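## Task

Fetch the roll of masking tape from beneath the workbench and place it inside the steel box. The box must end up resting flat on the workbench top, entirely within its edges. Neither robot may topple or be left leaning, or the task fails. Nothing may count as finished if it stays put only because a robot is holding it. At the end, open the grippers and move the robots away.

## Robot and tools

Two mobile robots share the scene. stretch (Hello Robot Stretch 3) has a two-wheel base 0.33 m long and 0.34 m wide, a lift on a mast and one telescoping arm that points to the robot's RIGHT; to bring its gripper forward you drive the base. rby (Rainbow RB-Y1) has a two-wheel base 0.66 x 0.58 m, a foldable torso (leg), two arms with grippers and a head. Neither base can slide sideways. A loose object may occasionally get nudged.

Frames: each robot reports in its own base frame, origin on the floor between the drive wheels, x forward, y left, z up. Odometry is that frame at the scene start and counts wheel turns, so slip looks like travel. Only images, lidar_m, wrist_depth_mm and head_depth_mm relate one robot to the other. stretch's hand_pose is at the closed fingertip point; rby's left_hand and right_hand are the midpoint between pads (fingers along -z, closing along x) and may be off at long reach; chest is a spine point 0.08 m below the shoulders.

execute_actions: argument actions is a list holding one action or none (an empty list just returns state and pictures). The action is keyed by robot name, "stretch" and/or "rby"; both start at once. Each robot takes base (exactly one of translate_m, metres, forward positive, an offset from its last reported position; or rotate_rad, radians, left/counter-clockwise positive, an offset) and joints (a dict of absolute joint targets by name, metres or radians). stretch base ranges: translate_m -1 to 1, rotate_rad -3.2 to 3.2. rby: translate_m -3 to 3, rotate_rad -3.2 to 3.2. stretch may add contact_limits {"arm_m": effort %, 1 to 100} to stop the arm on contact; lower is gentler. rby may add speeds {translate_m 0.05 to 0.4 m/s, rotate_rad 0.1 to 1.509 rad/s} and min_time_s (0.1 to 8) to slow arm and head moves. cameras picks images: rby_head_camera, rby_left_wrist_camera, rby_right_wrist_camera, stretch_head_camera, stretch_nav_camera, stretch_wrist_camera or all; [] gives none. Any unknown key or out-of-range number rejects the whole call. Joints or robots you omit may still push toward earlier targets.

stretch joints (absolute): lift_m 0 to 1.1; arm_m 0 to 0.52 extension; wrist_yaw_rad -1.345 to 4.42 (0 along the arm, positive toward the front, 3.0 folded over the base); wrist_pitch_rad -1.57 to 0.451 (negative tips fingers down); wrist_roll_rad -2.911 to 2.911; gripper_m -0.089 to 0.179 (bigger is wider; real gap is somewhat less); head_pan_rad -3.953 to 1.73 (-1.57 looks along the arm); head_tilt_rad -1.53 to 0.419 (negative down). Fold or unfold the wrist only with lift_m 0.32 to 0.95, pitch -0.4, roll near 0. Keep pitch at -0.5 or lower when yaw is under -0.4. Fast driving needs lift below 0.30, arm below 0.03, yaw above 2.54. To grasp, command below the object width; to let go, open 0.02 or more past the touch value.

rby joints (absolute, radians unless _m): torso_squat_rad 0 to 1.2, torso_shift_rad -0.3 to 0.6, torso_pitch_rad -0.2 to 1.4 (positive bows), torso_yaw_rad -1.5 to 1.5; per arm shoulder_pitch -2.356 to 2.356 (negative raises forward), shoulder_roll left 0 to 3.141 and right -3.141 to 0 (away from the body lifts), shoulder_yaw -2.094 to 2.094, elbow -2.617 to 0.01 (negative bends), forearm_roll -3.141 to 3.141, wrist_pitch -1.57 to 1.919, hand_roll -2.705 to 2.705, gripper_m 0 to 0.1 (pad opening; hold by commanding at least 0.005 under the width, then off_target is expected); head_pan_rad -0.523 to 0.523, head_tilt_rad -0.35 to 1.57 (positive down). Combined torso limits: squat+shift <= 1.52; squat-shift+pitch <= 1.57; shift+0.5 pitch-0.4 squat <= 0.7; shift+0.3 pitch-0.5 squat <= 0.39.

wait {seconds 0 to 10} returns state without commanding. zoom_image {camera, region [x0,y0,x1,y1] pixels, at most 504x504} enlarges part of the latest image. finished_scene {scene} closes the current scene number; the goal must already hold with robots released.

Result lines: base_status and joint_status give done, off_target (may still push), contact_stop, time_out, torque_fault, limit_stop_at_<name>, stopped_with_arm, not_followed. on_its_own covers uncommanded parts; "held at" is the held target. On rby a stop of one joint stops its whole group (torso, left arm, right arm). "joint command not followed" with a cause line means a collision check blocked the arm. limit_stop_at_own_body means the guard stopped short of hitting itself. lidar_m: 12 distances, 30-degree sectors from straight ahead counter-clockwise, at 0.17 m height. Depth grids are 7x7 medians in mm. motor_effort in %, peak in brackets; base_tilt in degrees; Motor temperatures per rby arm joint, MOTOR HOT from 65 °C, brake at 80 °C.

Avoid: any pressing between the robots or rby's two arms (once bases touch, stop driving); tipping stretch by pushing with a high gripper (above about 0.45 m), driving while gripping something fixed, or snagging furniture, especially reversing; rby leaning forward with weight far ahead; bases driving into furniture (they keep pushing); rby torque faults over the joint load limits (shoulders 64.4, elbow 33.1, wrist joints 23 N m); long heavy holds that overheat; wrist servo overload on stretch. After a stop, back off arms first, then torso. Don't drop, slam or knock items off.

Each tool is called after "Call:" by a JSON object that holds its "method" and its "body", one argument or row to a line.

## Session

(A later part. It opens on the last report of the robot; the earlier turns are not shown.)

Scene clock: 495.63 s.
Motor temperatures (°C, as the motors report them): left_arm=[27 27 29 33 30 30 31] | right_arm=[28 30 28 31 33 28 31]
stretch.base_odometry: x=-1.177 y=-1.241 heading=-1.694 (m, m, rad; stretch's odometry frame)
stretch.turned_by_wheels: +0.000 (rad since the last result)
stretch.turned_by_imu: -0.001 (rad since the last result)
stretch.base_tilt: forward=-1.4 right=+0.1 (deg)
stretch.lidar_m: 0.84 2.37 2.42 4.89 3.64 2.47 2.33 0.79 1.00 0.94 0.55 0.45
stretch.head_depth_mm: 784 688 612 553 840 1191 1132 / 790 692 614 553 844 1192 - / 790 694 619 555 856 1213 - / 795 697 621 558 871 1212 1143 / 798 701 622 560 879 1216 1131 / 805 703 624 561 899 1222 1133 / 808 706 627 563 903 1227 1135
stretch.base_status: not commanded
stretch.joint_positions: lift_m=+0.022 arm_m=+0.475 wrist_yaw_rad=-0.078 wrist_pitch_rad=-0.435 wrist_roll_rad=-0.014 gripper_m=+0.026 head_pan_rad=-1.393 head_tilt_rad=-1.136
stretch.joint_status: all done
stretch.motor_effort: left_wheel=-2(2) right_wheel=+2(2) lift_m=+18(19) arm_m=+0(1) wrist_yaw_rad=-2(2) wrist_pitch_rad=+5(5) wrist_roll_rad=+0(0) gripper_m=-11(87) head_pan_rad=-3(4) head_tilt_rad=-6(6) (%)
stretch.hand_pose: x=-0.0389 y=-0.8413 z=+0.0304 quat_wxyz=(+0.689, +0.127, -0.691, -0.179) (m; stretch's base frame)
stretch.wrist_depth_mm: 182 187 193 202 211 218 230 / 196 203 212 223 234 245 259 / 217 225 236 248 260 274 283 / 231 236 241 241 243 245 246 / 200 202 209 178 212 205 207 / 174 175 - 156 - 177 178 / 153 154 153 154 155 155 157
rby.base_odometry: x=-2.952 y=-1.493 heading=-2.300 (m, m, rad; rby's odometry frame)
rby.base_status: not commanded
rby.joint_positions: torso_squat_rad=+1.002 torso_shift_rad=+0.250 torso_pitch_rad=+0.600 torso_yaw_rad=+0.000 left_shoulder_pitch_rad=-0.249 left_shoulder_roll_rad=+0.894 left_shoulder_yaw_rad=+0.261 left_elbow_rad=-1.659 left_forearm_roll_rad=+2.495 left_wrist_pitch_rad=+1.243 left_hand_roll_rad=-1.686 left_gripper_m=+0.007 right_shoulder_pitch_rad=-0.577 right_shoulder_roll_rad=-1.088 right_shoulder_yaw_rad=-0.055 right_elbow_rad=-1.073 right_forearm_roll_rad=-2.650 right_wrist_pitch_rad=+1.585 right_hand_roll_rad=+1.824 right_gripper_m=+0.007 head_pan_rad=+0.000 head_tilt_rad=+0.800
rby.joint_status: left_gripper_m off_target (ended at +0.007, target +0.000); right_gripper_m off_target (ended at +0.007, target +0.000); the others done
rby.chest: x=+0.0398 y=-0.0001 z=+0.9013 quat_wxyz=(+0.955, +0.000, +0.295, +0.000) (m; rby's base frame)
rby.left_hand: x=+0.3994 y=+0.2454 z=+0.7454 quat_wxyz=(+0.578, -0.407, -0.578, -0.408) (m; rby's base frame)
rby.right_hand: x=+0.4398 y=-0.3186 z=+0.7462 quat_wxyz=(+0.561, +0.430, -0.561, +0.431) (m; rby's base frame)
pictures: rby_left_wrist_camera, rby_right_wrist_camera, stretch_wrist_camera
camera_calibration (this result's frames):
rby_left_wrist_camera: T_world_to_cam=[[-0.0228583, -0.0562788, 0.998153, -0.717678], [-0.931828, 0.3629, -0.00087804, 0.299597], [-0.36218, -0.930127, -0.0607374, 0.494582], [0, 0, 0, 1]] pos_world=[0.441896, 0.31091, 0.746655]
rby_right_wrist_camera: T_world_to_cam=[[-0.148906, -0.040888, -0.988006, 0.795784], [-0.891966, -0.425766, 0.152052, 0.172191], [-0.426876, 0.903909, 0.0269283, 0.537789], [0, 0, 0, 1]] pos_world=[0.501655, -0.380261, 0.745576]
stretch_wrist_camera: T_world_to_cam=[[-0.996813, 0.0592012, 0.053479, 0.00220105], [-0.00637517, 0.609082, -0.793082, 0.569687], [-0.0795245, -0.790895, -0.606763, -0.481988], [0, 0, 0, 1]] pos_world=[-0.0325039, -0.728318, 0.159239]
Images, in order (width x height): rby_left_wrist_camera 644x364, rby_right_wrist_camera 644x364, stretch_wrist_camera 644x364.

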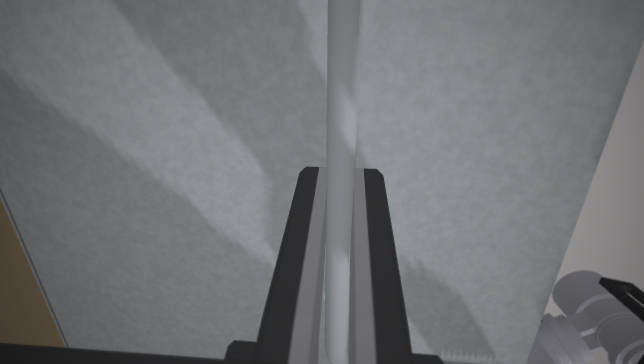

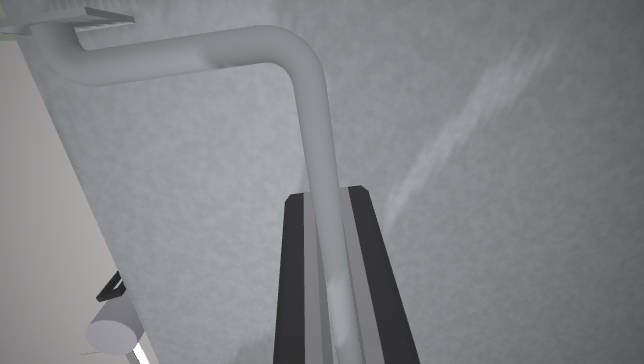

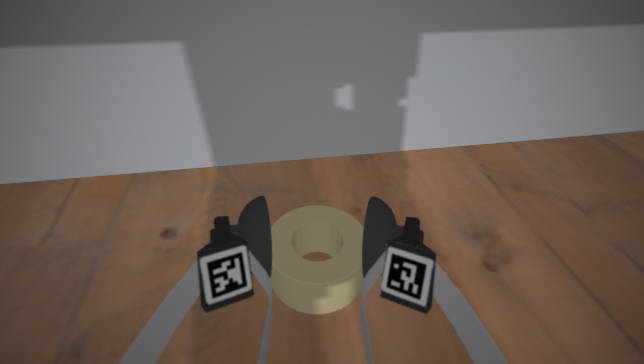

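Call:
{"method": "execute_actions", "body": {
  "actions": [
    {"stretch": {"base": {"rotate_rad": -1.11}, "joints": {"lift_m": 0.145, "arm_m": 0.22, "wrist_yaw_rad": -0.35, "wrist_pitch_rad": -0.2, "gripper_m": 0.005, "head_pan_rad": -1.2, "head_tilt_rad": -1.15}}, "rby": {"base": {"translate_m": -0.8}, "joints": {"torso_squat_rad": 0.48, "torso_shift_rad": 0.2, "head_tilt_rad": 0.1}}}
  ],
  "cameras": ["rby_head_camera", "stretch_head_camera", "stretch_wrist_camera", "rby_left_wrist_camera", "rby_right_wrist_camera"]
}}

Scene clock: 577.43 s.
Motor temperatures (°C, as the motors report them): left_arm=[27 27 28 33 31 30 31] | right_arm=[29 30 28 31 34 28 31]
stretch.base_odometry: x=-1.177 y=-1.241 heading=-2.804 (m, m, rad; stretch's odometry frame)
stretch.turned_by_wheels: -1.110 (rad since the last result)
stretch.turned_by_imu: -1.098 (rad since the last result)
stretch.base_tilt: forward=-1.5 right=+0.2 (deg)
stretch.lidar_m: 0.59 0.45 0.72 2.35 2.18 2.13 3.95 2.52 2.33 0.79 0.98 0.94
stretch.head_depth_mm: 784 692 1071 1433 1318 1212 1131 / 789 692 645 1392 1360 1228 - / 791 694 618 969 1311 1231 - / 796 698 620 583 1244 1219 1137 / 800 700 623 560 874 1198 1128 / 804 702 625 562 530 844 1125 / 805 707 627 562 512 806 1099
stretch.base_status: done
stretch.joint_positions: lift_m=+0.144 arm_m=+0.220 wrist_yaw_rad=-0.350 wrist_pitch_rad=-0.223 wrist_roll_rad=-0.014 gripper_m=+0.006 head_pan_rad=-1.207 head_tilt_rad=-1.136
stretch.joint_status: all done
stretch.motor_effort: left_wheel=+2(9) right_wheel=-2(8) lift_m=+47(47) arm_m=-2(3) wrist_yaw_rad=+1(5) wrist_pitch_rad=+7(7) wrist_roll_rad=+0(0) gripper_m=-19(88) head_pan_rad=+4(25) head_tilt_rad=-6(6) (%)
stretch.hand_pose: x=-0.1054 y=-0.5949 z=+0.2029 quat_wxyz=(+0.684, -0.043, -0.701, -0.201) (m; stretch's base frame)
stretch.wrist_depth_mm: 298 295 - - - - - / 326 316 - - - - - / 349 339 942 976 962 999 994 / 375 364 620 661 661 666 677 / 409 396 383 177 544 520 522 / 408 399 - 156 - 416 420 / 347 308 350 353 353 352 355
rby.base_odometry: x=-2.418 y=-0.896 heading=-2.301 (m, m, rad; rby's odometry frame)
rby.base_status: done
rby.joint_positions: torso_squat_rad=+0.480 torso_shift_rad=+0.201 torso_pitch_rad=+0.602 torso_yaw_rad=+0.000 left_shoulder_pitch_rad=-0.246 left_shoulder_roll_rad=+0.894 left_shoulder_yaw_rad=+0.258 left_elbow_rad=-1.657 left_forearm_roll_rad=+2.493 left_wrist_pitch_rad=+1.243 left_hand_roll_rad=-1.686 left_gripper_m=+0.007 right_shoulder_pitch_rad=-0.575 right_shoulder_roll_rad=-1.087 right_shoulder_yaw_rad=-0.053 right_elbow_rad=-1.072 right_forearm_roll_rad=-2.648 right_wrist_pitch_rad=+1.585 right_hand_roll_rad=+1.824 right_gripper_m=+0.007 head_pan_rad=+0.000 head_tilt_rad=+0.100
rby.joint_status: all done
rby.chest: x=+0.0710 y=-0.0002 z=+1.1440 quat_wxyz=(+0.955, +0.000, +0.296, +0.000) (m; rby's base frame)
rby.left_hand: x=+0.4295 y=+0.2455 z=+0.9851 quat_wxyz=(+0.581, -0.408, -0.575, -0.407) (m; rby's base frame)
rby.right_hand: x=+0.4698 y=-0.3186 z=+0.9858 quat_wxyz=(+0.563, +0.431, -0.559, +0.429) (m; rby's base frame)
pictures: rby_head_camera, rby_left_wrist_camera, rby_right_wrist_camera, stretch_head_camera (sideways: a quarter turn clockwise sets it upright), stretch_wrist_camera
camera_calibration (this result's frames):
rby_head_camera: T_world_to_cam=[[-0.0257457, -0.99794, -0.0587576, 0.0806663], [-0.591676, 0.062588, -0.803743, 1.21718], [0.805765, 0.0140725, -0.592068, 0.558421], [0, 0, 0, 1]] pos_world=[0.272297, -0.00353919, 1.31366]
rby_left_wrist_camera: T_world_to_cam=[[-0.015329, -0.0589081, 0.998146, -0.95882], [-0.9318, 0.362903, 0.00710752, 0.319936], [-0.362649, -0.929963, -0.0604535, 0.519988], [0, 0, 0, 1]] pos_world=[0.471991, 0.310982, 0.986203]
rby_right_wrist_camera: T_world_to_cam=[[-0.156523, -0.0426549, -0.986753, 1.03877], [-0.890928, -0.42514, 0.159701, 0.154686], [-0.42632, 0.904122, 0.0285418, 0.542451], [0, 0, 0, 1]] pos_world=[0.531663, -0.38037, 0.984821]
stretch_head_camera: T_world_to_cam=[[-0.3218, 0.809489, -0.491093, 0.655873], [0.926762, 0.375469, 0.0116182, -0.0178781], [0.193795, -0.451388, -0.87103, 1.09145], [0, 0, 0, 1]] pos_world=[0.0161104, -0.0315401, 1.27299]
stretch_wrist_camera: T_world_to_cam=[[-0.940351, 0.335518, 0.0562903, 0.0818768], [0.0954886, 0.419106, -0.902902, 0.475967], [-0.326531, -0.84367, -0.426144, -0.28182], [0, 0, 0, 1]] pos_world=[-0.0604796, -0.464715, 0.305047]
Images, in order (width x height): rby_head_camera 896x504, rby_left_wrist_camera 644x364, rby_right_wrist_camera 644x364, stretch_head_camera 896x504, stretch_wrist_camera 644x364.

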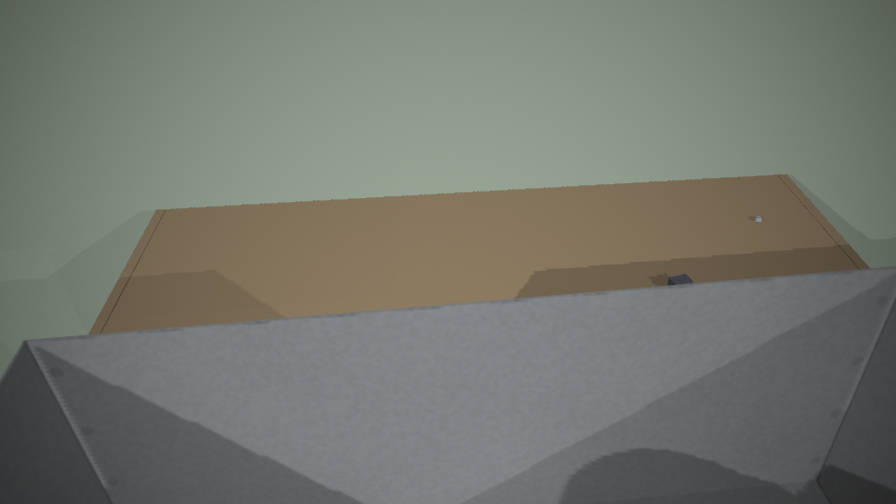

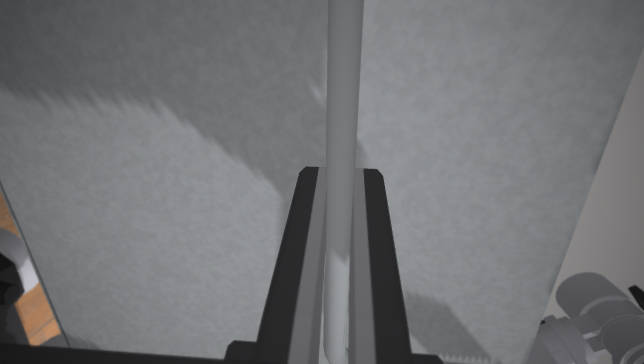

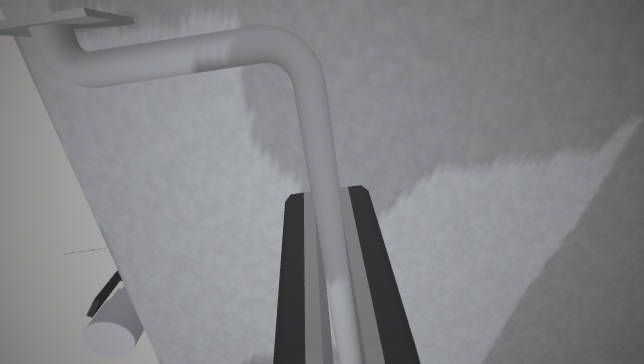

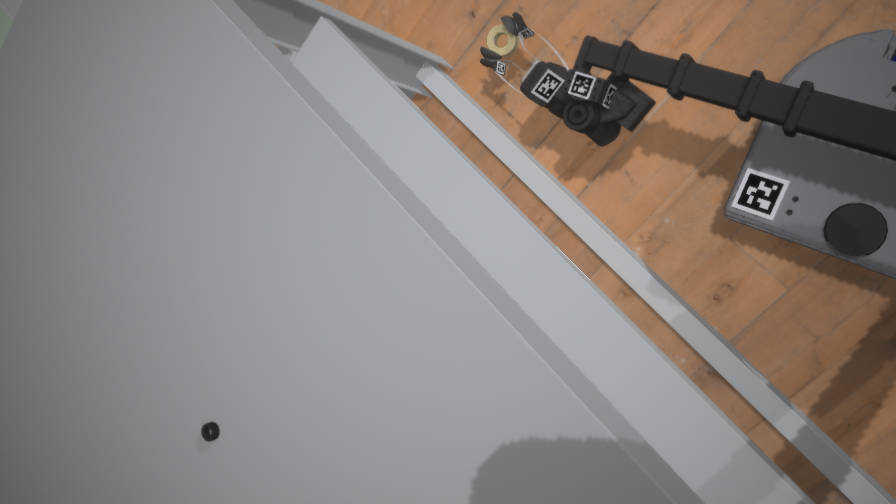

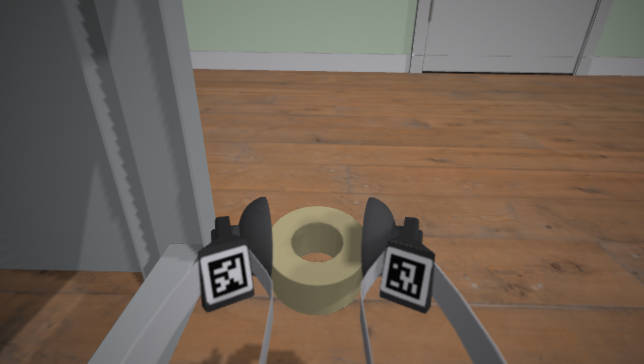

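Call:
{"method": "execute_actions", "body": {
  "actions": []
}}

Scene clock: 589.73 s.
Motor temperatures (°C, as the motors report them): left_arm=[27 27 29 33 31 30 31] | right_arm=[29 30 28 31 35 28 31]
stretch.base_odometry: x=-1.177 y=-1.241 heading=-2.804 (m, m, rad; stretch's odometry frame)
stretch.turned_by_wheels: +0.000 (rad since the last result)
stretch.turned_by_imu: -0.001 (rad since the last result)
stretch.base_tilt: forward=-1.3 right=+0.1 (deg)
stretch.lidar_m: 0.59 0.45 0.72 2.34 2.19 2.13 3.95 2.54 2.32 0.79 0.98 0.94
stretch.head_depth_mm: 785 692 1067 1435 1319 1206 1126 / 789 692 646 1393 1358 1224 - / 792 693 618 969 1306 1231 - / 796 697 620 582 1247 1216 1137 / 800 700 622 560 876 1194 1129 / 804 704 624 561 531 842 1126 / 806 706 627 564 512 806 1098
stretch.base_status: done
stretch.joint_positions: lift_m=+0.144 arm_m=+0.220 wrist_yaw_rad=-0.350 wrist_pitch_rad=-0.223 wrist_roll_rad=-0.014 gripper_m=+0.006 head_pan_rad=-1.207 head_tilt_rad=-1.136
stretch.joint_status: all done
stretch.motor_effort: left_wheel=+2(9) right_wheel=-2(8) lift_m=+47(47) arm_m=-2(3) wrist_yaw_rad=+0(5) wrist_pitch_rad=+7(7) wrist_roll_rad=+0(0) gripper_m=-19(88) head_pan_rad=+4(25) head_tilt_rad=-6(6) (%)
stretch.hand_pose: x=-0.1054 y=-0.5949 z=+0.2029 quat_wxyz=(+0.684, -0.043, -0.701, -0.201) (m; stretch's base frame)
stretch.wrist_depth_mm: 297 295 - - - - - / 323 315 - - - - - / 350 336 958 931 971 974 989 / 375 364 630 669 668 683 691 / 407 395 387 177 542 526 520 / 414 395 - 156 - 421 424 / 349 310 346 350 353 353 358
rby.base_odometry: x=-2.418 y=-0.896 heading=-2.301 (m, m, rad; rby's odometry frame)
rby.base_status: done
rby.joint_positions: torso_squat_rad=+0.480 torso_shift_rad=+0.201 torso_pitch_rad=+0.602 torso_yaw_rad=+0.000 left_shoulder_pitch_rad=-0.246 left_shoulder_roll_rad=+0.894 left_shoulder_yaw_rad=+0.258 left_elbow_rad=-1.657 left_forearm_roll_rad=+2.493 left_wrist_pitch_rad=+1.243 left_hand_roll_rad=-1.686 left_gripper_m=+0.007 right_shoulder_pitch_rad=-0.575 right_shoulder_roll_rad=-1.087 right_shoulder_yaw_rad=-0.053 right_elbow_rad=-1.072 right_forearm_roll_rad=-2.648 right_wrist_pitch_rad=+1.585 right_hand_roll_rad=+1.824 right_gripper_m=+0.007 head_pan_rad=+0.000 head_tilt_rad=+0.100
rby.joint_status: all done
rby.chest: x=+0.0710 y=-0.0002 z=+1.1440 quat_wxyz=(+0.955, +0.000, +0.296, +0.000) (m; rby's base frame)
rby.left_hand: x=+0.4295 y=+0.2455 z=+0.9851 quat_wxyz=(+0.581, -0.408, -0.575, -0.407) (m; rby's base frame)
rby.right_hand: x=+0.4698 y=-0.3186 z=+0.9858 quat_wxyz=(+0.563, +0.431, -0.559, +0.429) (m; rby's base frame)
pictures: rby_head_camera, rby_left_wrist_camera, rby_right_wrist_camera, stretch_head_camera (sideways: a quarter turn clockwise sets it upright), stretch_nav_camera (sideways: a quarter turn counterclockwise sets it upright), stretch_wrist_camera
camera_calibration (this result's frames):
rby_head_camera: T_world_to_cam=[[-0.0257455, -0.99794, -0.0587575, 0.0806663], [-0.591676, 0.0625878, -0.803743, 1.21718], [0.805765, 0.0140727, -0.592068, 0.558421], [0, 0, 0, 1]] pos_world=[0.272297, -0.00353907, 1.31366]
rby_left_wrist_camera: T_world_to_cam=[[-0.0153291, -0.0589079, 0.998146, -0.95882], [-0.9318, 0.362903, 0.00710732, 0.319936], [-0.362649, -0.929963, -0.0604533, 0.519988], [0, 0, 0, 1]] pos_world=[0.471992, 0.310982, 0.986203]
rby_right_wrist_camera: T_world_to_cam=[[-0.156523, -0.0426549, -0.986753, 1.03877], [-0.890927, -0.42514, 0.159701, 0.154686], [-0.42632, 0.904122, 0.0285418, 0.542451], [0, 0, 0, 1]] pos_world=[0.531663, -0.38037, 0.984821]
stretch_head_camera: T_world_to_cam=[[-0.3218, 0.809489, -0.491093, 0.655873], [0.926762, 0.375469, 0.0116182, -0.0178781], [0.193795, -0.451388, -0.87103, 1.09145], [0, 0, 0, 1]] pos_world=[0.0161104, -0.0315401, 1.27299]
stretch_nav_camera: T_world_to_cam=[[0.313938, -0.844771, 0.433364, -0.52794], [-0.945498, -0.319734, 0.0616701, -0.0214726], [0.0864643, -0.429106, -0.899106, 1.1332], [0, 0, 0, 1]] pos_world=[0.0474567, 0.0334094, 1.24898]
stretch_wrist_camera: T_world_to_cam=[[-0.940351, 0.335518, 0.0562903, 0.0818769], [0.0954886, 0.419106, -0.902902, 0.475967], [-0.326531, -0.843669, -0.426144, -0.28182], [0, 0, 0, 1]] pos_world=[-0.0604796, -0.464715, 0.305047]
Images, in order (width x height): rby_head_camera 896x504, rby_left_wrist_camera 644x364, rby_right_wrist_camera 644x364, stretch_head_camera 896x504, stretch_nav_camera 672x504, stretch_wrist_camera 644x364.

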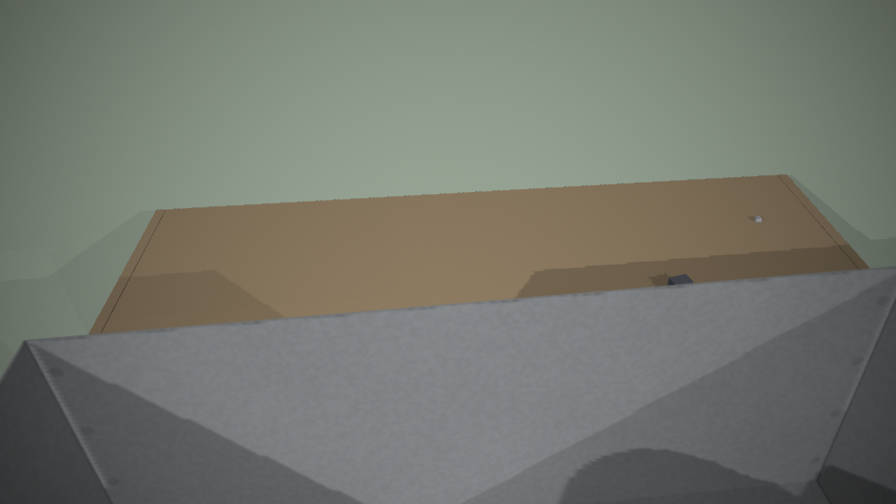

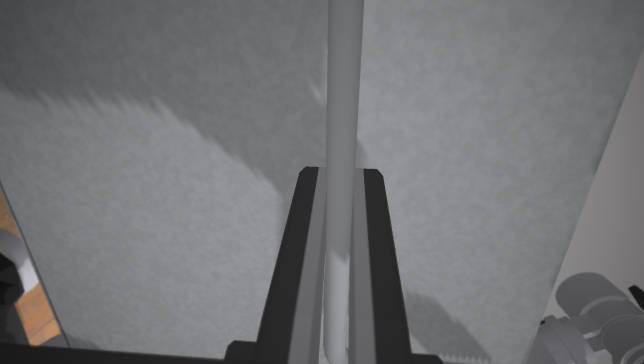

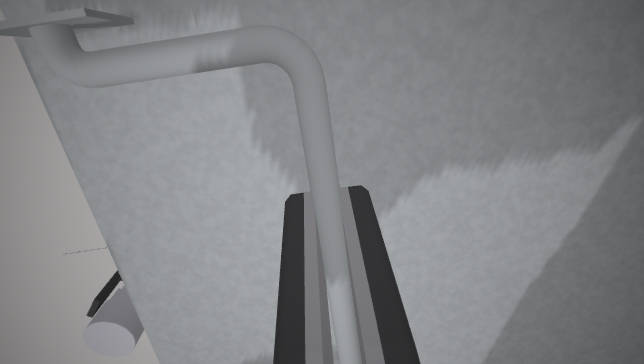

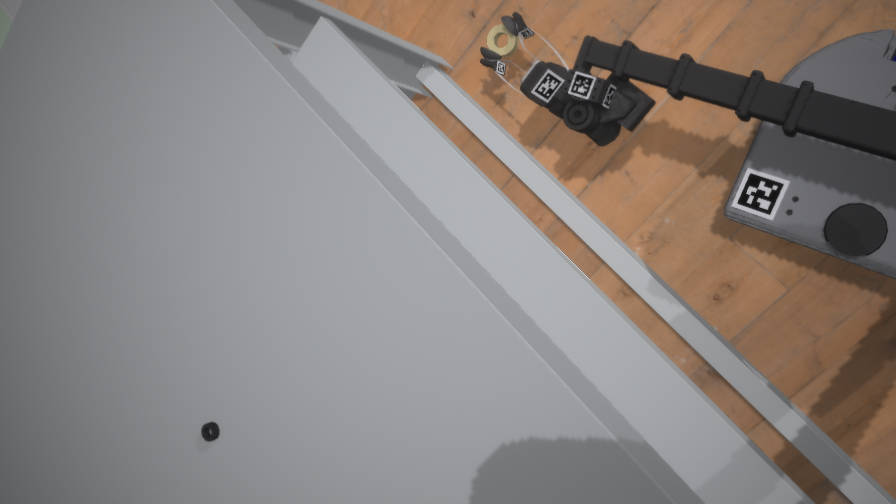

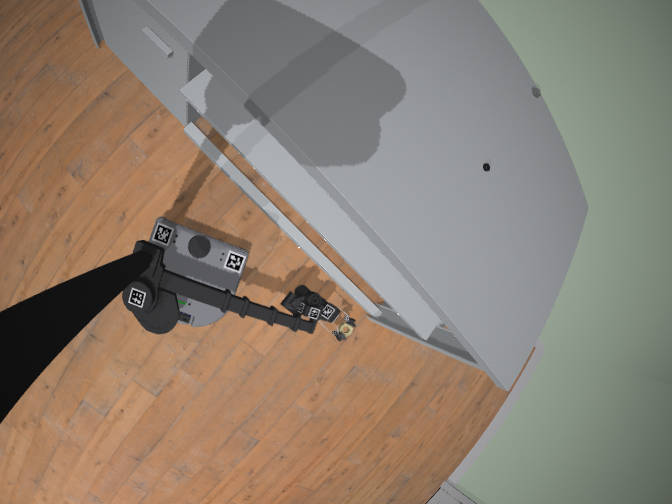

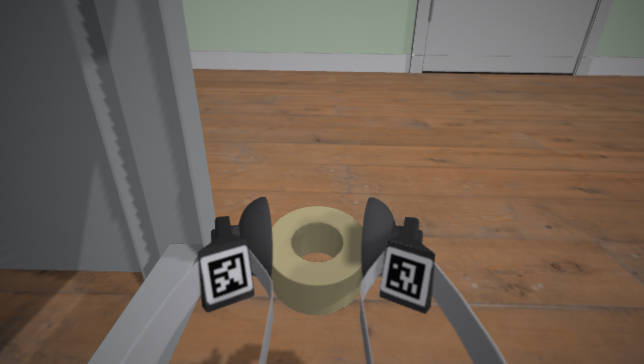

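Call:
{"method": "execute_actions", "body": {
  "actions": [
    {"rby": {"base": {"rotate_rad": -1.714}, "joints": {"head_tilt_rad": -0.2}}, "stretch": {"base": {"translate_m": -0.08}, "joints": {"lift_m": 0.49, "wrist_pitch_rad": 0.0}}}
  ],
  "cameras": ["rby_head_camera", "stretch_head_camera", "stretch_nav_camera", "stretch_wrist_camera"]
}}

Scene clock: 713.80 s.
Motor temperatures (°C, as the motors report them): left_arm=[27 27 29 34 32 30 31] | right_arm=[29 31 28 32 36 29 31]
stretch.base_odometry: x=-1.101 y=-1.214 heading=-2.804 (m, m, rad; stretch's odometry frame)
stretch.turned_by_wheels: +0.000 (rad since the last result)
stretch.turned_by_imu: -0.001 (rad since the last result)
stretch.base_tilt: forward=-1.4 right=+0.0 (deg)
stretch.lidar_m: 0.64 0.53 0.91 2.39 2.33 2.26 3.90 2.49 2.29 0.79 0.95 1.01
stretch.head_depth_mm: 785 931 1580 - 1301 1227 - / 789 703 1089 1440 1324 1216 - / 791 696 1028 1387 1324 1230 - / 795 698 636 988 1312 1217 1141 / 800 700 622 946 1258 1217 1125 / 803 703 625 578 900 1197 1134 / 804 704 626 563 864 1156 1122
stretch.base_status: done
stretch.joint_positions: lift_m=+0.489 arm_m=+0.220 wrist_yaw_rad=-0.350 wrist_pitch_rad=-0.025 wrist_roll_rad=-0.014 gripper_m=+0.006 head_pan_rad=-1.207 head_tilt_rad=-1.136
stretch.joint_status: all done
stretch.motor_effort: left_wheel=+3(4) right_wheel=-2(7) lift_m=+47(48) arm_m=-3(2) wrist_yaw_rad=+0(0) wrist_pitch_rad=+8(13) wrist_roll_rad=+0(0) gripper_m=-19(19) head_pan_rad=+4(4) head_tilt_rad=-6(6) (%)
stretch.hand_pose: x=-0.1091 y=-0.6052 z=+0.5976 quat_wxyz=(+0.700, -0.113, -0.693, -0.133) (m; stretch's base frame)
stretch.wrist_depth_mm: 278 - - - - - - / 287 - - - - - - / 304 - - - - - - / 315 - - - - - - / 327 - - 177 - - - / 344 - - 156 - - - / 338 359 959 965 946 955 985
rby.base_odometry: x=-2.418 y=-0.896 heading=+2.269 (m, m, rad; rby's odometry frame)
rby.base_status: done
rby.joint_positions: torso_squat_rad=+0.480 torso_shift_rad=+0.201 torso_pitch_rad=+0.602 torso_yaw_rad=+0.000 left_shoulder_pitch_rad=-0.246 left_shoulder_roll_rad=+0.894 left_shoulder_yaw_rad=+0.258 left_elbow_rad=-1.657 left_forearm_roll_rad=+2.493 left_wrist_pitch_rad=+1.243 left_hand_roll_rad=-1.686 left_gripper_m=+0.007 right_shoulder_pitch_rad=-0.575 right_shoulder_roll_rad=-1.087 right_shoulder_yaw_rad=-0.053 right_elbow_rad=-1.072 right_forearm_roll_rad=-2.648 right_wrist_pitch_rad=+1.585 right_hand_roll_rad=+1.824 right_gripper_m=+0.007 head_pan_rad=+0.000 head_tilt_rad=-0.200
rby.joint_status: all done
rby.chest: x=+0.0710 y=-0.0002 z=+1.1440 quat_wxyz=(+0.955, +0.000, +0.296, +0.000) (m; rby's base frame)
rby.left_hand: x=+0.4295 y=+0.2454 z=+0.9852 quat_wxyz=(+0.581, -0.408, -0.575, -0.407) (m; rby's base frame)
rby.right_hand: x=+0.4698 y=-0.3187 z=+0.9858 quat_wxyz=(+0.563, +0.431, -0.559, +0.429) (m; rby's base frame)
pictures: rby_head_camera, stretch_head_camera (sideways: a quarter turn clockwise sets it upright), stretch_nav_camera (sideways: a quarter turn counterclockwise sets it upright), stretch_wrist_camera
camera_calibration (this result's frames):
rby_head_camera: T_world_to_cam=[[-0.0074664, -0.997938, -0.0637451, 0.0833542], [-0.327712, 0.0626684, -0.942697, 1.34389], [0.944748, 0.0138515, -0.327504, 0.187282], [0, 0, 0, 1]] pos_world=[0.264098, -0.00363136, 1.33353]
stretch_head_camera: T_world_to_cam=[[-0.322011, 0.809411, -0.491084, 0.655862], [0.926665, 0.375708, 0.0116185, -0.0178778], [0.193908, -0.451329, -0.871035, 1.09146], [0, 0, 0, 1]] pos_world=[0.0161184, -0.0315372, 1.27299]
stretch_nav_camera: T_world_to_cam=[[0.314158, -0.844694, 0.433355, -0.527929], [-0.945415, -0.319979, 0.0616705, -0.0214737], [0.0865715, -0.429074, -0.899111, 1.13321], [0, 0, 0, 1]] pos_world=[0.0474478, 0.0334206, 1.24898]
stretch_wrist_camera: T_world_to_cam=[[-0.936554, 0.34591, 0.0566759, 0.0660903], [0.0316241, 0.244414, -0.969155, 0.763931], [-0.349093, -0.905874, -0.239846, -0.27502], [0, 0, 0, 1]] pos_world=[-0.058269, -0.45871, 0.670659]
Images, in order (width x height): rby_head_camera 896x504, stretch_head_camera 896x504, stretch_nav_camera 672x504, stretch_wrist_camera 644x364.

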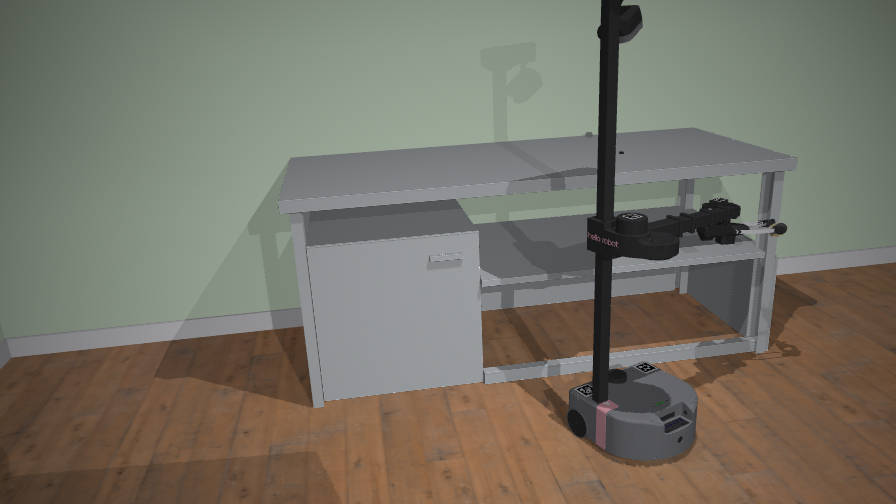

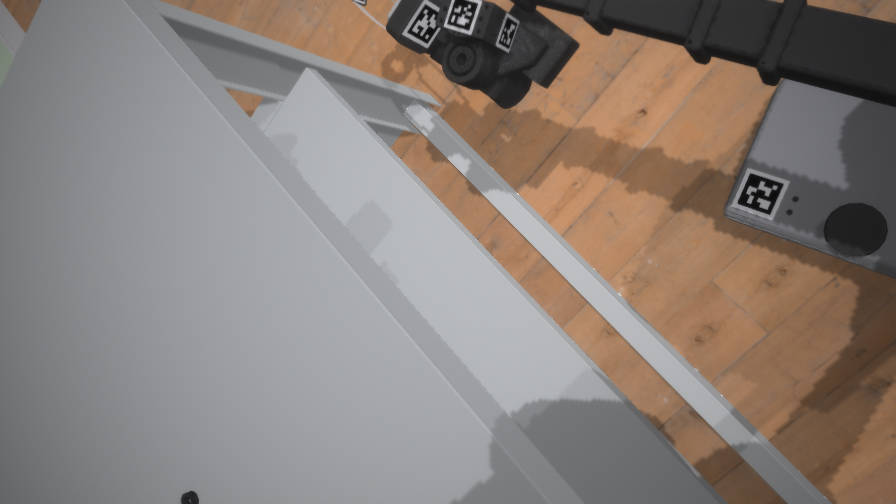

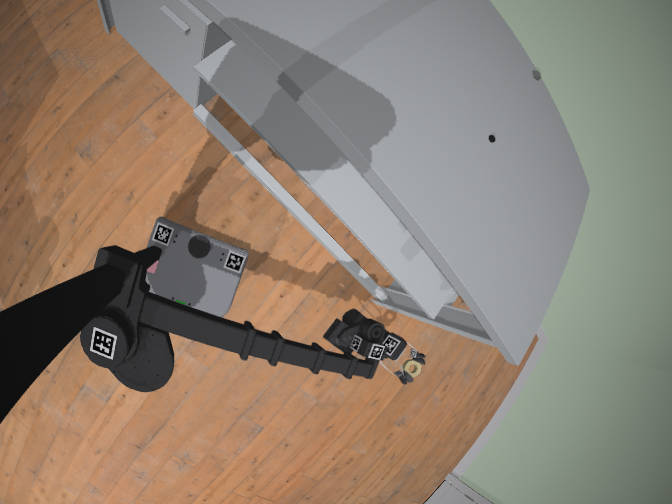

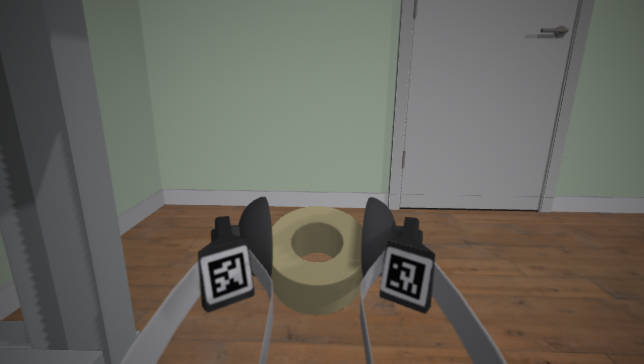

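Call:
{"method": "zoom_image", "body": {
  "camera": "rby_head_camera",
  "region": [260, 140, 520, 420]
}}

Call:
{"method": "zoom_image", "body": {
  "camera": "rby_head_camera",
  "region": [540, 110, 820, 470]
}}

Region (260, 140, 520, 420) of rby_head_camera's 896x504 image, scaled by 1.800, with more detail than that image has; it fills the left 468 columns of this view, and the rest is white.

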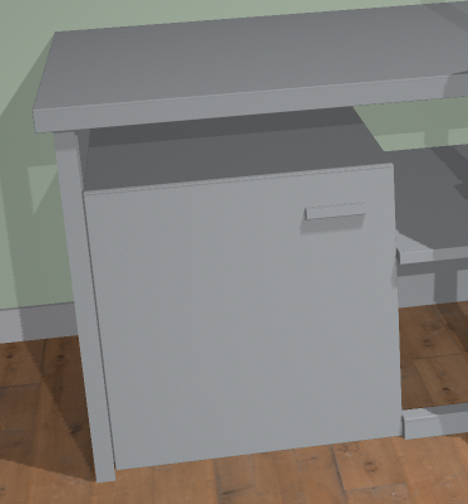

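Region (540, 110, 820, 470) of rby_head_camera's 896x504 image, scaled by 1.400, with more detail than that image has.

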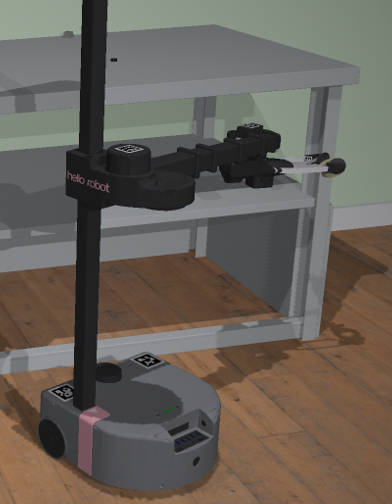

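Call:
{"method": "zoom_image", "body": {
  "camera": "rby_head_camera",
  "region": [550, 340, 720, 470]
}}

Region (550, 340, 720, 470) of rby_head_camera's 896x504 image, scaled by 2.965, with more detail than that image has; it fills the top 385 rows of this view, and the rest is white.

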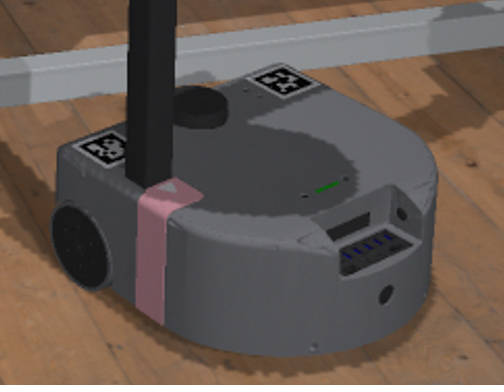

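Call:
{"method": "execute_actions", "body": {
  "actions": [
    {"rby": {"base": {"rotate_rad": 0.05}}, "stretch": {"joints": {"lift_m": 0.55}}}
  ],
  "cameras": ["rby_head_camera"]
}}

Scene clock: 826.67 s.
Motor temperatures (°C, as the motors report them): left_arm=[27 27 29 34 33 30 31] | right_arm=[29 31 28 32 37 29 31]
stretch.base_odometry: x=-1.101 y=-1.214 heading=-2.804 (m, m, rad; stretch's odometry frame)
stretch.turned_by_wheels: +0.000 (rad since the last result)
stretch.turned_by_imu: -0.001 (rad since the last result)
stretch.base_tilt: forward=-1.4 right=+0.1 (deg)
stretch.lidar_m: 0.64 0.53 0.91 2.38 2.33 2.25 3.91 2.49 2.28 0.78 0.95 1.01
stretch.head_depth_mm: 784 930 1587 - 1309 1226 - / 789 704 1090 1433 1322 1213 - / 794 695 1027 1390 1325 1230 - / 795 695 635 985 1311 1214 1137 / 800 699 622 948 1254 1215 1126 / 803 703 625 578 902 1196 1133 / 805 703 627 563 867 1151 1119
stretch.base_status: not commanded
stretch.joint_positions: lift_m=+0.549 arm_m=+0.220 wrist_yaw_rad=-0.350 wrist_pitch_rad=-0.025 wrist_roll_rad=-0.014 gripper_m=+0.006 head_pan_rad=-1.207 head_tilt_rad=-1.136
stretch.joint_status: all done
stretch.motor_effort: left_wheel=+2(2) right_wheel=-2(2) lift_m=+47(49) arm_m=-2(2) wrist_yaw_rad=+0(0) wrist_pitch_rad=+8(8) wrist_roll_rad=+0(0) gripper_m=-19(19) head_pan_rad=+5(4) head_tilt_rad=-6(6) (%)
stretch.hand_pose: x=-0.1091 y=-0.6052 z=+0.6577 quat_wxyz=(+0.700, -0.113, -0.693, -0.133) (m; stretch's base frame)
stretch.wrist_depth_mm: 226 - - - - - - / 281 - - - - - - / 300 - - - - - - / 315 - - - - - - / 328 - - 178 - - - / 345 - - 156 - - - / 359 359 - - - - -
rby.base_odometry: x=-2.418 y=-0.896 heading=+2.318 (m, m, rad; rby's odometry frame)
rby.base_status: done
rby.joint_positions: torso_squat_rad=+0.480 torso_shift_rad=+0.201 torso_pitch_rad=+0.602 torso_yaw_rad=+0.000 left_shoulder_pitch_rad=-0.246 left_shoulder_roll_rad=+0.894 left_shoulder_yaw_rad=+0.258 left_elbow_rad=-1.657 left_forearm_roll_rad=+2.493 left_wrist_pitch_rad=+1.243 left_hand_roll_rad=-1.686 left_gripper_m=+0.007 right_shoulder_pitch_rad=-0.575 right_shoulder_roll_rad=-1.087 right_shoulder_yaw_rad=-0.053 right_elbow_rad=-1.072 right_forearm_roll_rad=-2.648 right_wrist_pitch_rad=+1.585 right_hand_roll_rad=+1.824 right_gripper_m=+0.007 head_pan_rad=+0.000 head_tilt_rad=-0.200
rby.joint_status: not commanded
rby.chest: x=+0.0710 y=-0.0002 z=+1.1440 quat_wxyz=(+0.955, +0.000, +0.296, +0.000) (m; rby's base frame)
rby.left_hand: x=+0.4295 y=+0.2454 z=+0.9852 quat_wxyz=(+0.581, -0.408, -0.575, -0.407) (m; rby's base frame)
rby.right_hand: x=+0.4698 y=-0.3187 z=+0.9858 quat_wxyz=(+0.563, +0.431, -0.559, +0.429) (m; rby's base frame)
pictures: rby_head_camera
camera_calibration (this result's frames):
rby_head_camera: T_world_to_cam=[[-0.00743611, -0.99794, -0.0637143, 0.0833322], [-0.327714, 0.0626293, -0.942699, 1.34389], [0.944748, 0.0138701, -0.327505, 0.187283], [0, 0, 0, 1]] pos_world=[0.264097, -0.00360418, 1.33353]
Images, in order (width x height): rby_head_camera 896x504.

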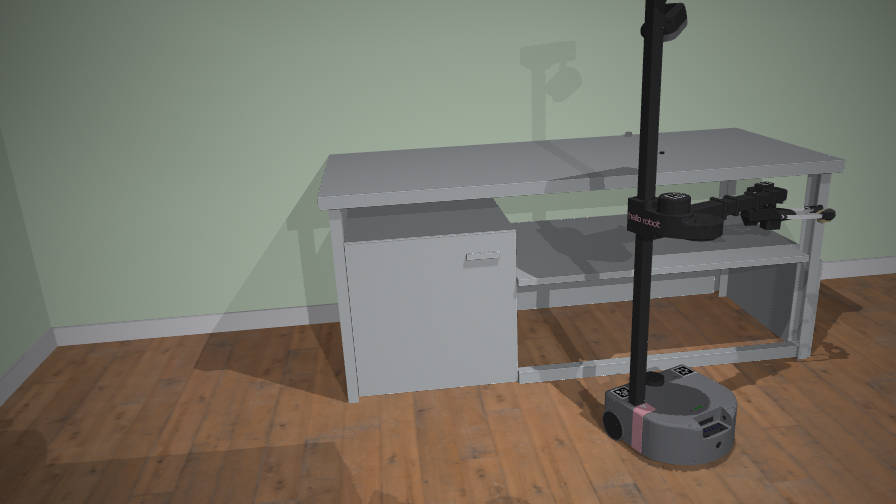

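Call:
{"method": "execute_actions", "body": {
  "actions": [
    {"rby": {"base": {"translate_m": 0.82}}, "stretch": {"joints": {"lift_m": 0.805}}}
  ],
  "cameras": ["rby_head_camera", "stretch_nav_camera", "stretch_wrist_camera"]
}}

Scene clock: 860.37 s.
Motor temperatures (°C, as the motors report them): left_arm=[27 27 29 34 33 30 31] | right_arm=[29 31 28 32 37 29 31]
stretch.base_odometry: x=-1.101 y=-1.214 heading=-2.804 (m, m, rad; stretch's odometry frame)
stretch.turned_by_wheels: +0.000 (rad since the last result)
stretch.turned_by_imu: -0.002 (rad since the last result)
stretch.base_tilt: forward=-1.4 right=+0.1 (deg)
stretch.lidar_m: 0.64 0.53 0.91 2.38 1.47 1.45 3.91 2.49 2.28 0.79 0.94 1.01
stretch.head_depth_mm: 784 932 1563 1450 1316 1211 1130 / 787 704 1091 1435 1323 1212 - / 792 694 1028 1389 1329 1229 - / 797 696 635 987 1310 1219 1135 / 798 699 622 946 1258 1216 1128 / 803 703 625 578 899 1199 1129 / 805 705 627 563 865 1149 1125
stretch.base_status: not commanded
stretch.joint_positions: lift_m=+0.804 arm_m=+0.220 wrist_yaw_rad=-0.350 wrist_pitch_rad=-0.025 wrist_roll_rad=-0.014 gripper_m=+0.006 head_pan_rad=-1.207 head_tilt_rad=-1.136
stretch.joint_status: all done
stretch.motor_effort: left_wheel=+3(2) right_wheel=-2(2) lift_m=+48(46) arm_m=-3(2) wrist_yaw_rad=+0(0) wrist_pitch_rad=+8(8) wrist_roll_rad=+0(0) gripper_m=-20(19) head_pan_rad=+4(4) head_tilt_rad=-6(6) (%)
stretch.hand_pose: x=-0.1091 y=-0.6052 z=+0.9127 quat_wxyz=(+0.700, -0.113, -0.693, -0.133) (m; stretch's base frame)
stretch.wrist_depth_mm: - - - - - - - / - - - - - - - / - - - - - - - / - - - - - - - / - - - 177 - - - / 348 367 - 156 - - - / 277 304 - - - - -
rby.base_odometry: x=-2.976 y=-0.295 heading=+2.318 (m, m, rad; rby's odometry frame)
rby.base_status: done
rby.joint_positions: torso_squat_rad=+0.480 torso_shift_rad=+0.201 torso_pitch_rad=+0.602 torso_yaw_rad=+0.000 left_shoulder_pitch_rad=-0.246 left_shoulder_roll_rad=+0.894 left_shoulder_yaw_rad=+0.258 left_elbow_rad=-1.657 left_forearm_roll_rad=+2.493 left_wrist_pitch_rad=+1.243 left_hand_roll_rad=-1.686 left_gripper_m=+0.007 right_shoulder_pitch_rad=-0.575 right_shoulder_roll_rad=-1.087 right_shoulder_yaw_rad=-0.053 right_elbow_rad=-1.072 right_forearm_roll_rad=-2.648 right_wrist_pitch_rad=+1.585 right_hand_roll_rad=+1.824 right_gripper_m=+0.007 head_pan_rad=+0.000 head_tilt_rad=-0.200
rby.joint_status: not commanded
rby.chest: x=+0.0711 y=-0.0002 z=+1.1440 quat_wxyz=(+0.955, +0.000, +0.297, +0.000) (m; rby's base frame)
rby.left_hand: x=+0.4295 y=+0.2454 z=+0.9850 quat_wxyz=(+0.581, -0.408, -0.575, -0.407) (m; rby's base frame)
rby.right_hand: x=+0.4699 y=-0.3187 z=+0.9857 quat_wxyz=(+0.563, +0.431, -0.559, +0.429) (m; rby's base frame)
pictures: rby_head_camera, stretch_nav_camera (sideways: a quarter turn counterclockwise sets it upright), stretch_wrist_camera
camera_calibration (this result's frames):
rby_head_camera: T_world_to_cam=[[-0.00744694, -0.99794, -0.0637128, 0.0833302], [-0.327876, 0.0626291, -0.942643, 1.34384], [0.944692, 0.0138701, -0.327667, 0.18737], [0, 0, 0, 1]] pos_world=[0.264227, -0.00360401, 1.33347]
stretch_nav_camera: T_world_to_cam=[[0.314158, -0.844695, 0.433355, -0.527929], [-0.945415, -0.319979, 0.0616705, -0.0214737], [0.0865714, -0.429074, -0.899111, 1.13321], [0, 0, 0, 1]] pos_world=[0.0474478, 0.0334206, 1.24898]
stretch_wrist_camera: T_world_to_cam=[[-0.936548, 0.345928, 0.0566745, 0.048245], [0.0315145, 0.244114, -0.969234, 1.06918], [-0.34912, -0.905948, -0.239526, -0.199798], [0, 0, 0, 1]] pos_world=[-0.0582642, -0.458696, 0.985692]
Images, in order (width x height): rby_head_camera 896x504, stretch_nav_camera 672x504, stretch_wrist_camera 644x364.

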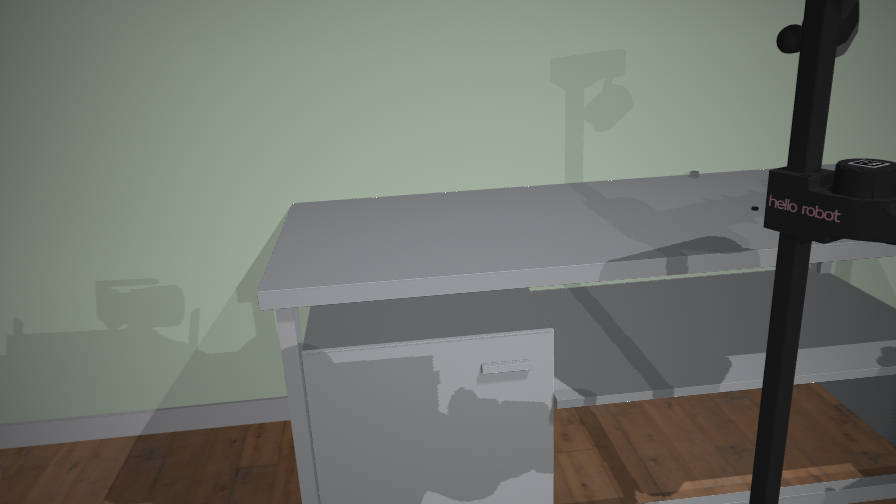

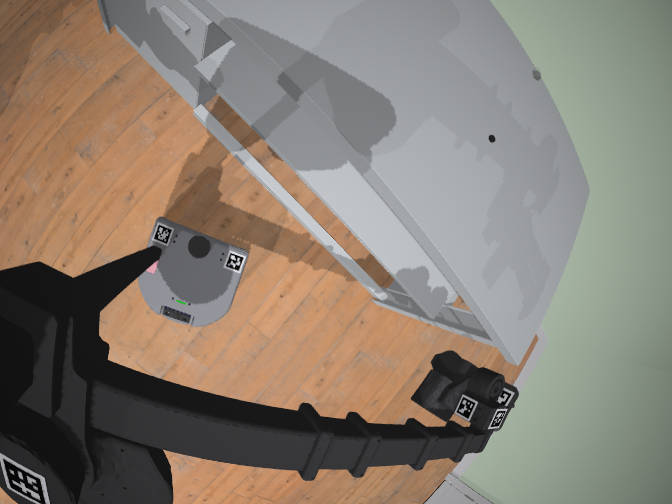

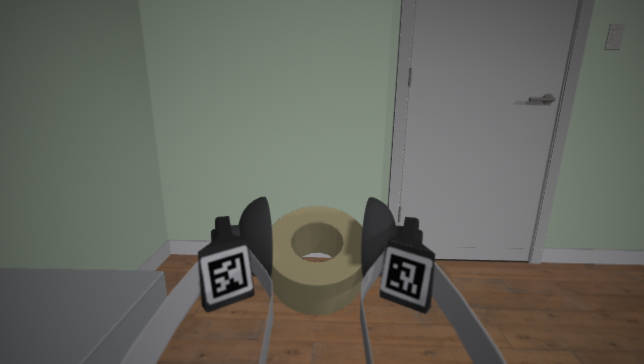

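Call:
{"method": "zoom_image", "body": {
  "camera": "rby_head_camera",
  "region": [240, 190, 420, 370]
}}

Call:
{"method": "zoom_image", "body": {
  "camera": "rby_head_camera",
  "region": [440, 230, 640, 420]
}}

Call:
{"method": "zoom_image", "body": {
  "camera": "rby_head_camera",
  "region": [660, 0, 896, 504]
}}

Region (240, 190, 420, 370) of rby_head_camera's 896x504 image, scaled by 2.800, with more detail than that image has.

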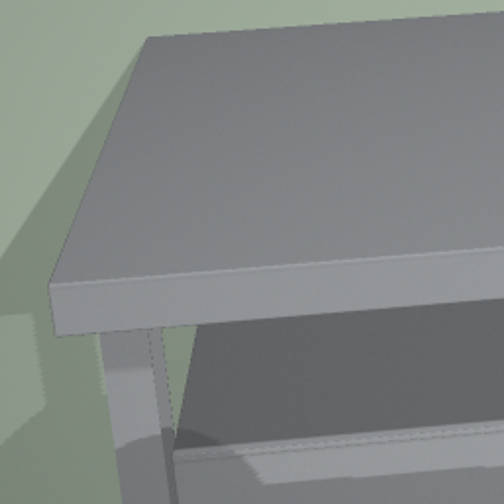

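Region (440, 230, 640, 420) of rby_head_camera's 896x504 image, scaled by 2.520, with more detail than that image has; it fills the top 479 rows of this view, and the rest is white.

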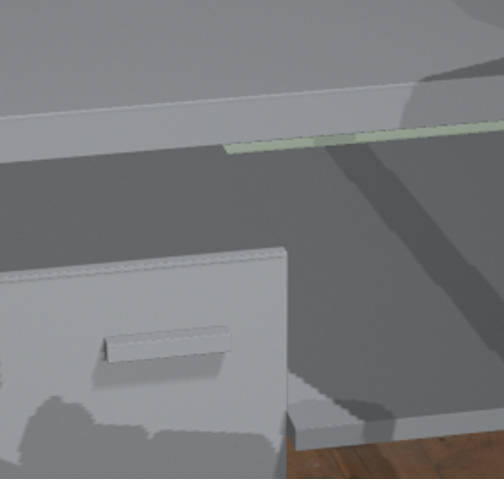

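Region (660, 0, 896, 504) of rby_head_camera's 896x504 image, scaled by 1.000; it fills the left 236 columns of this view, and the rest is white.

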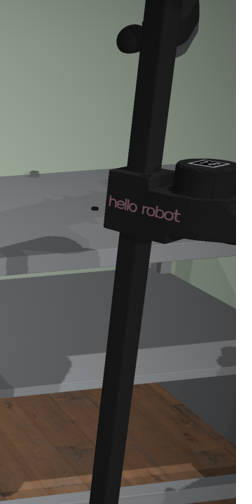

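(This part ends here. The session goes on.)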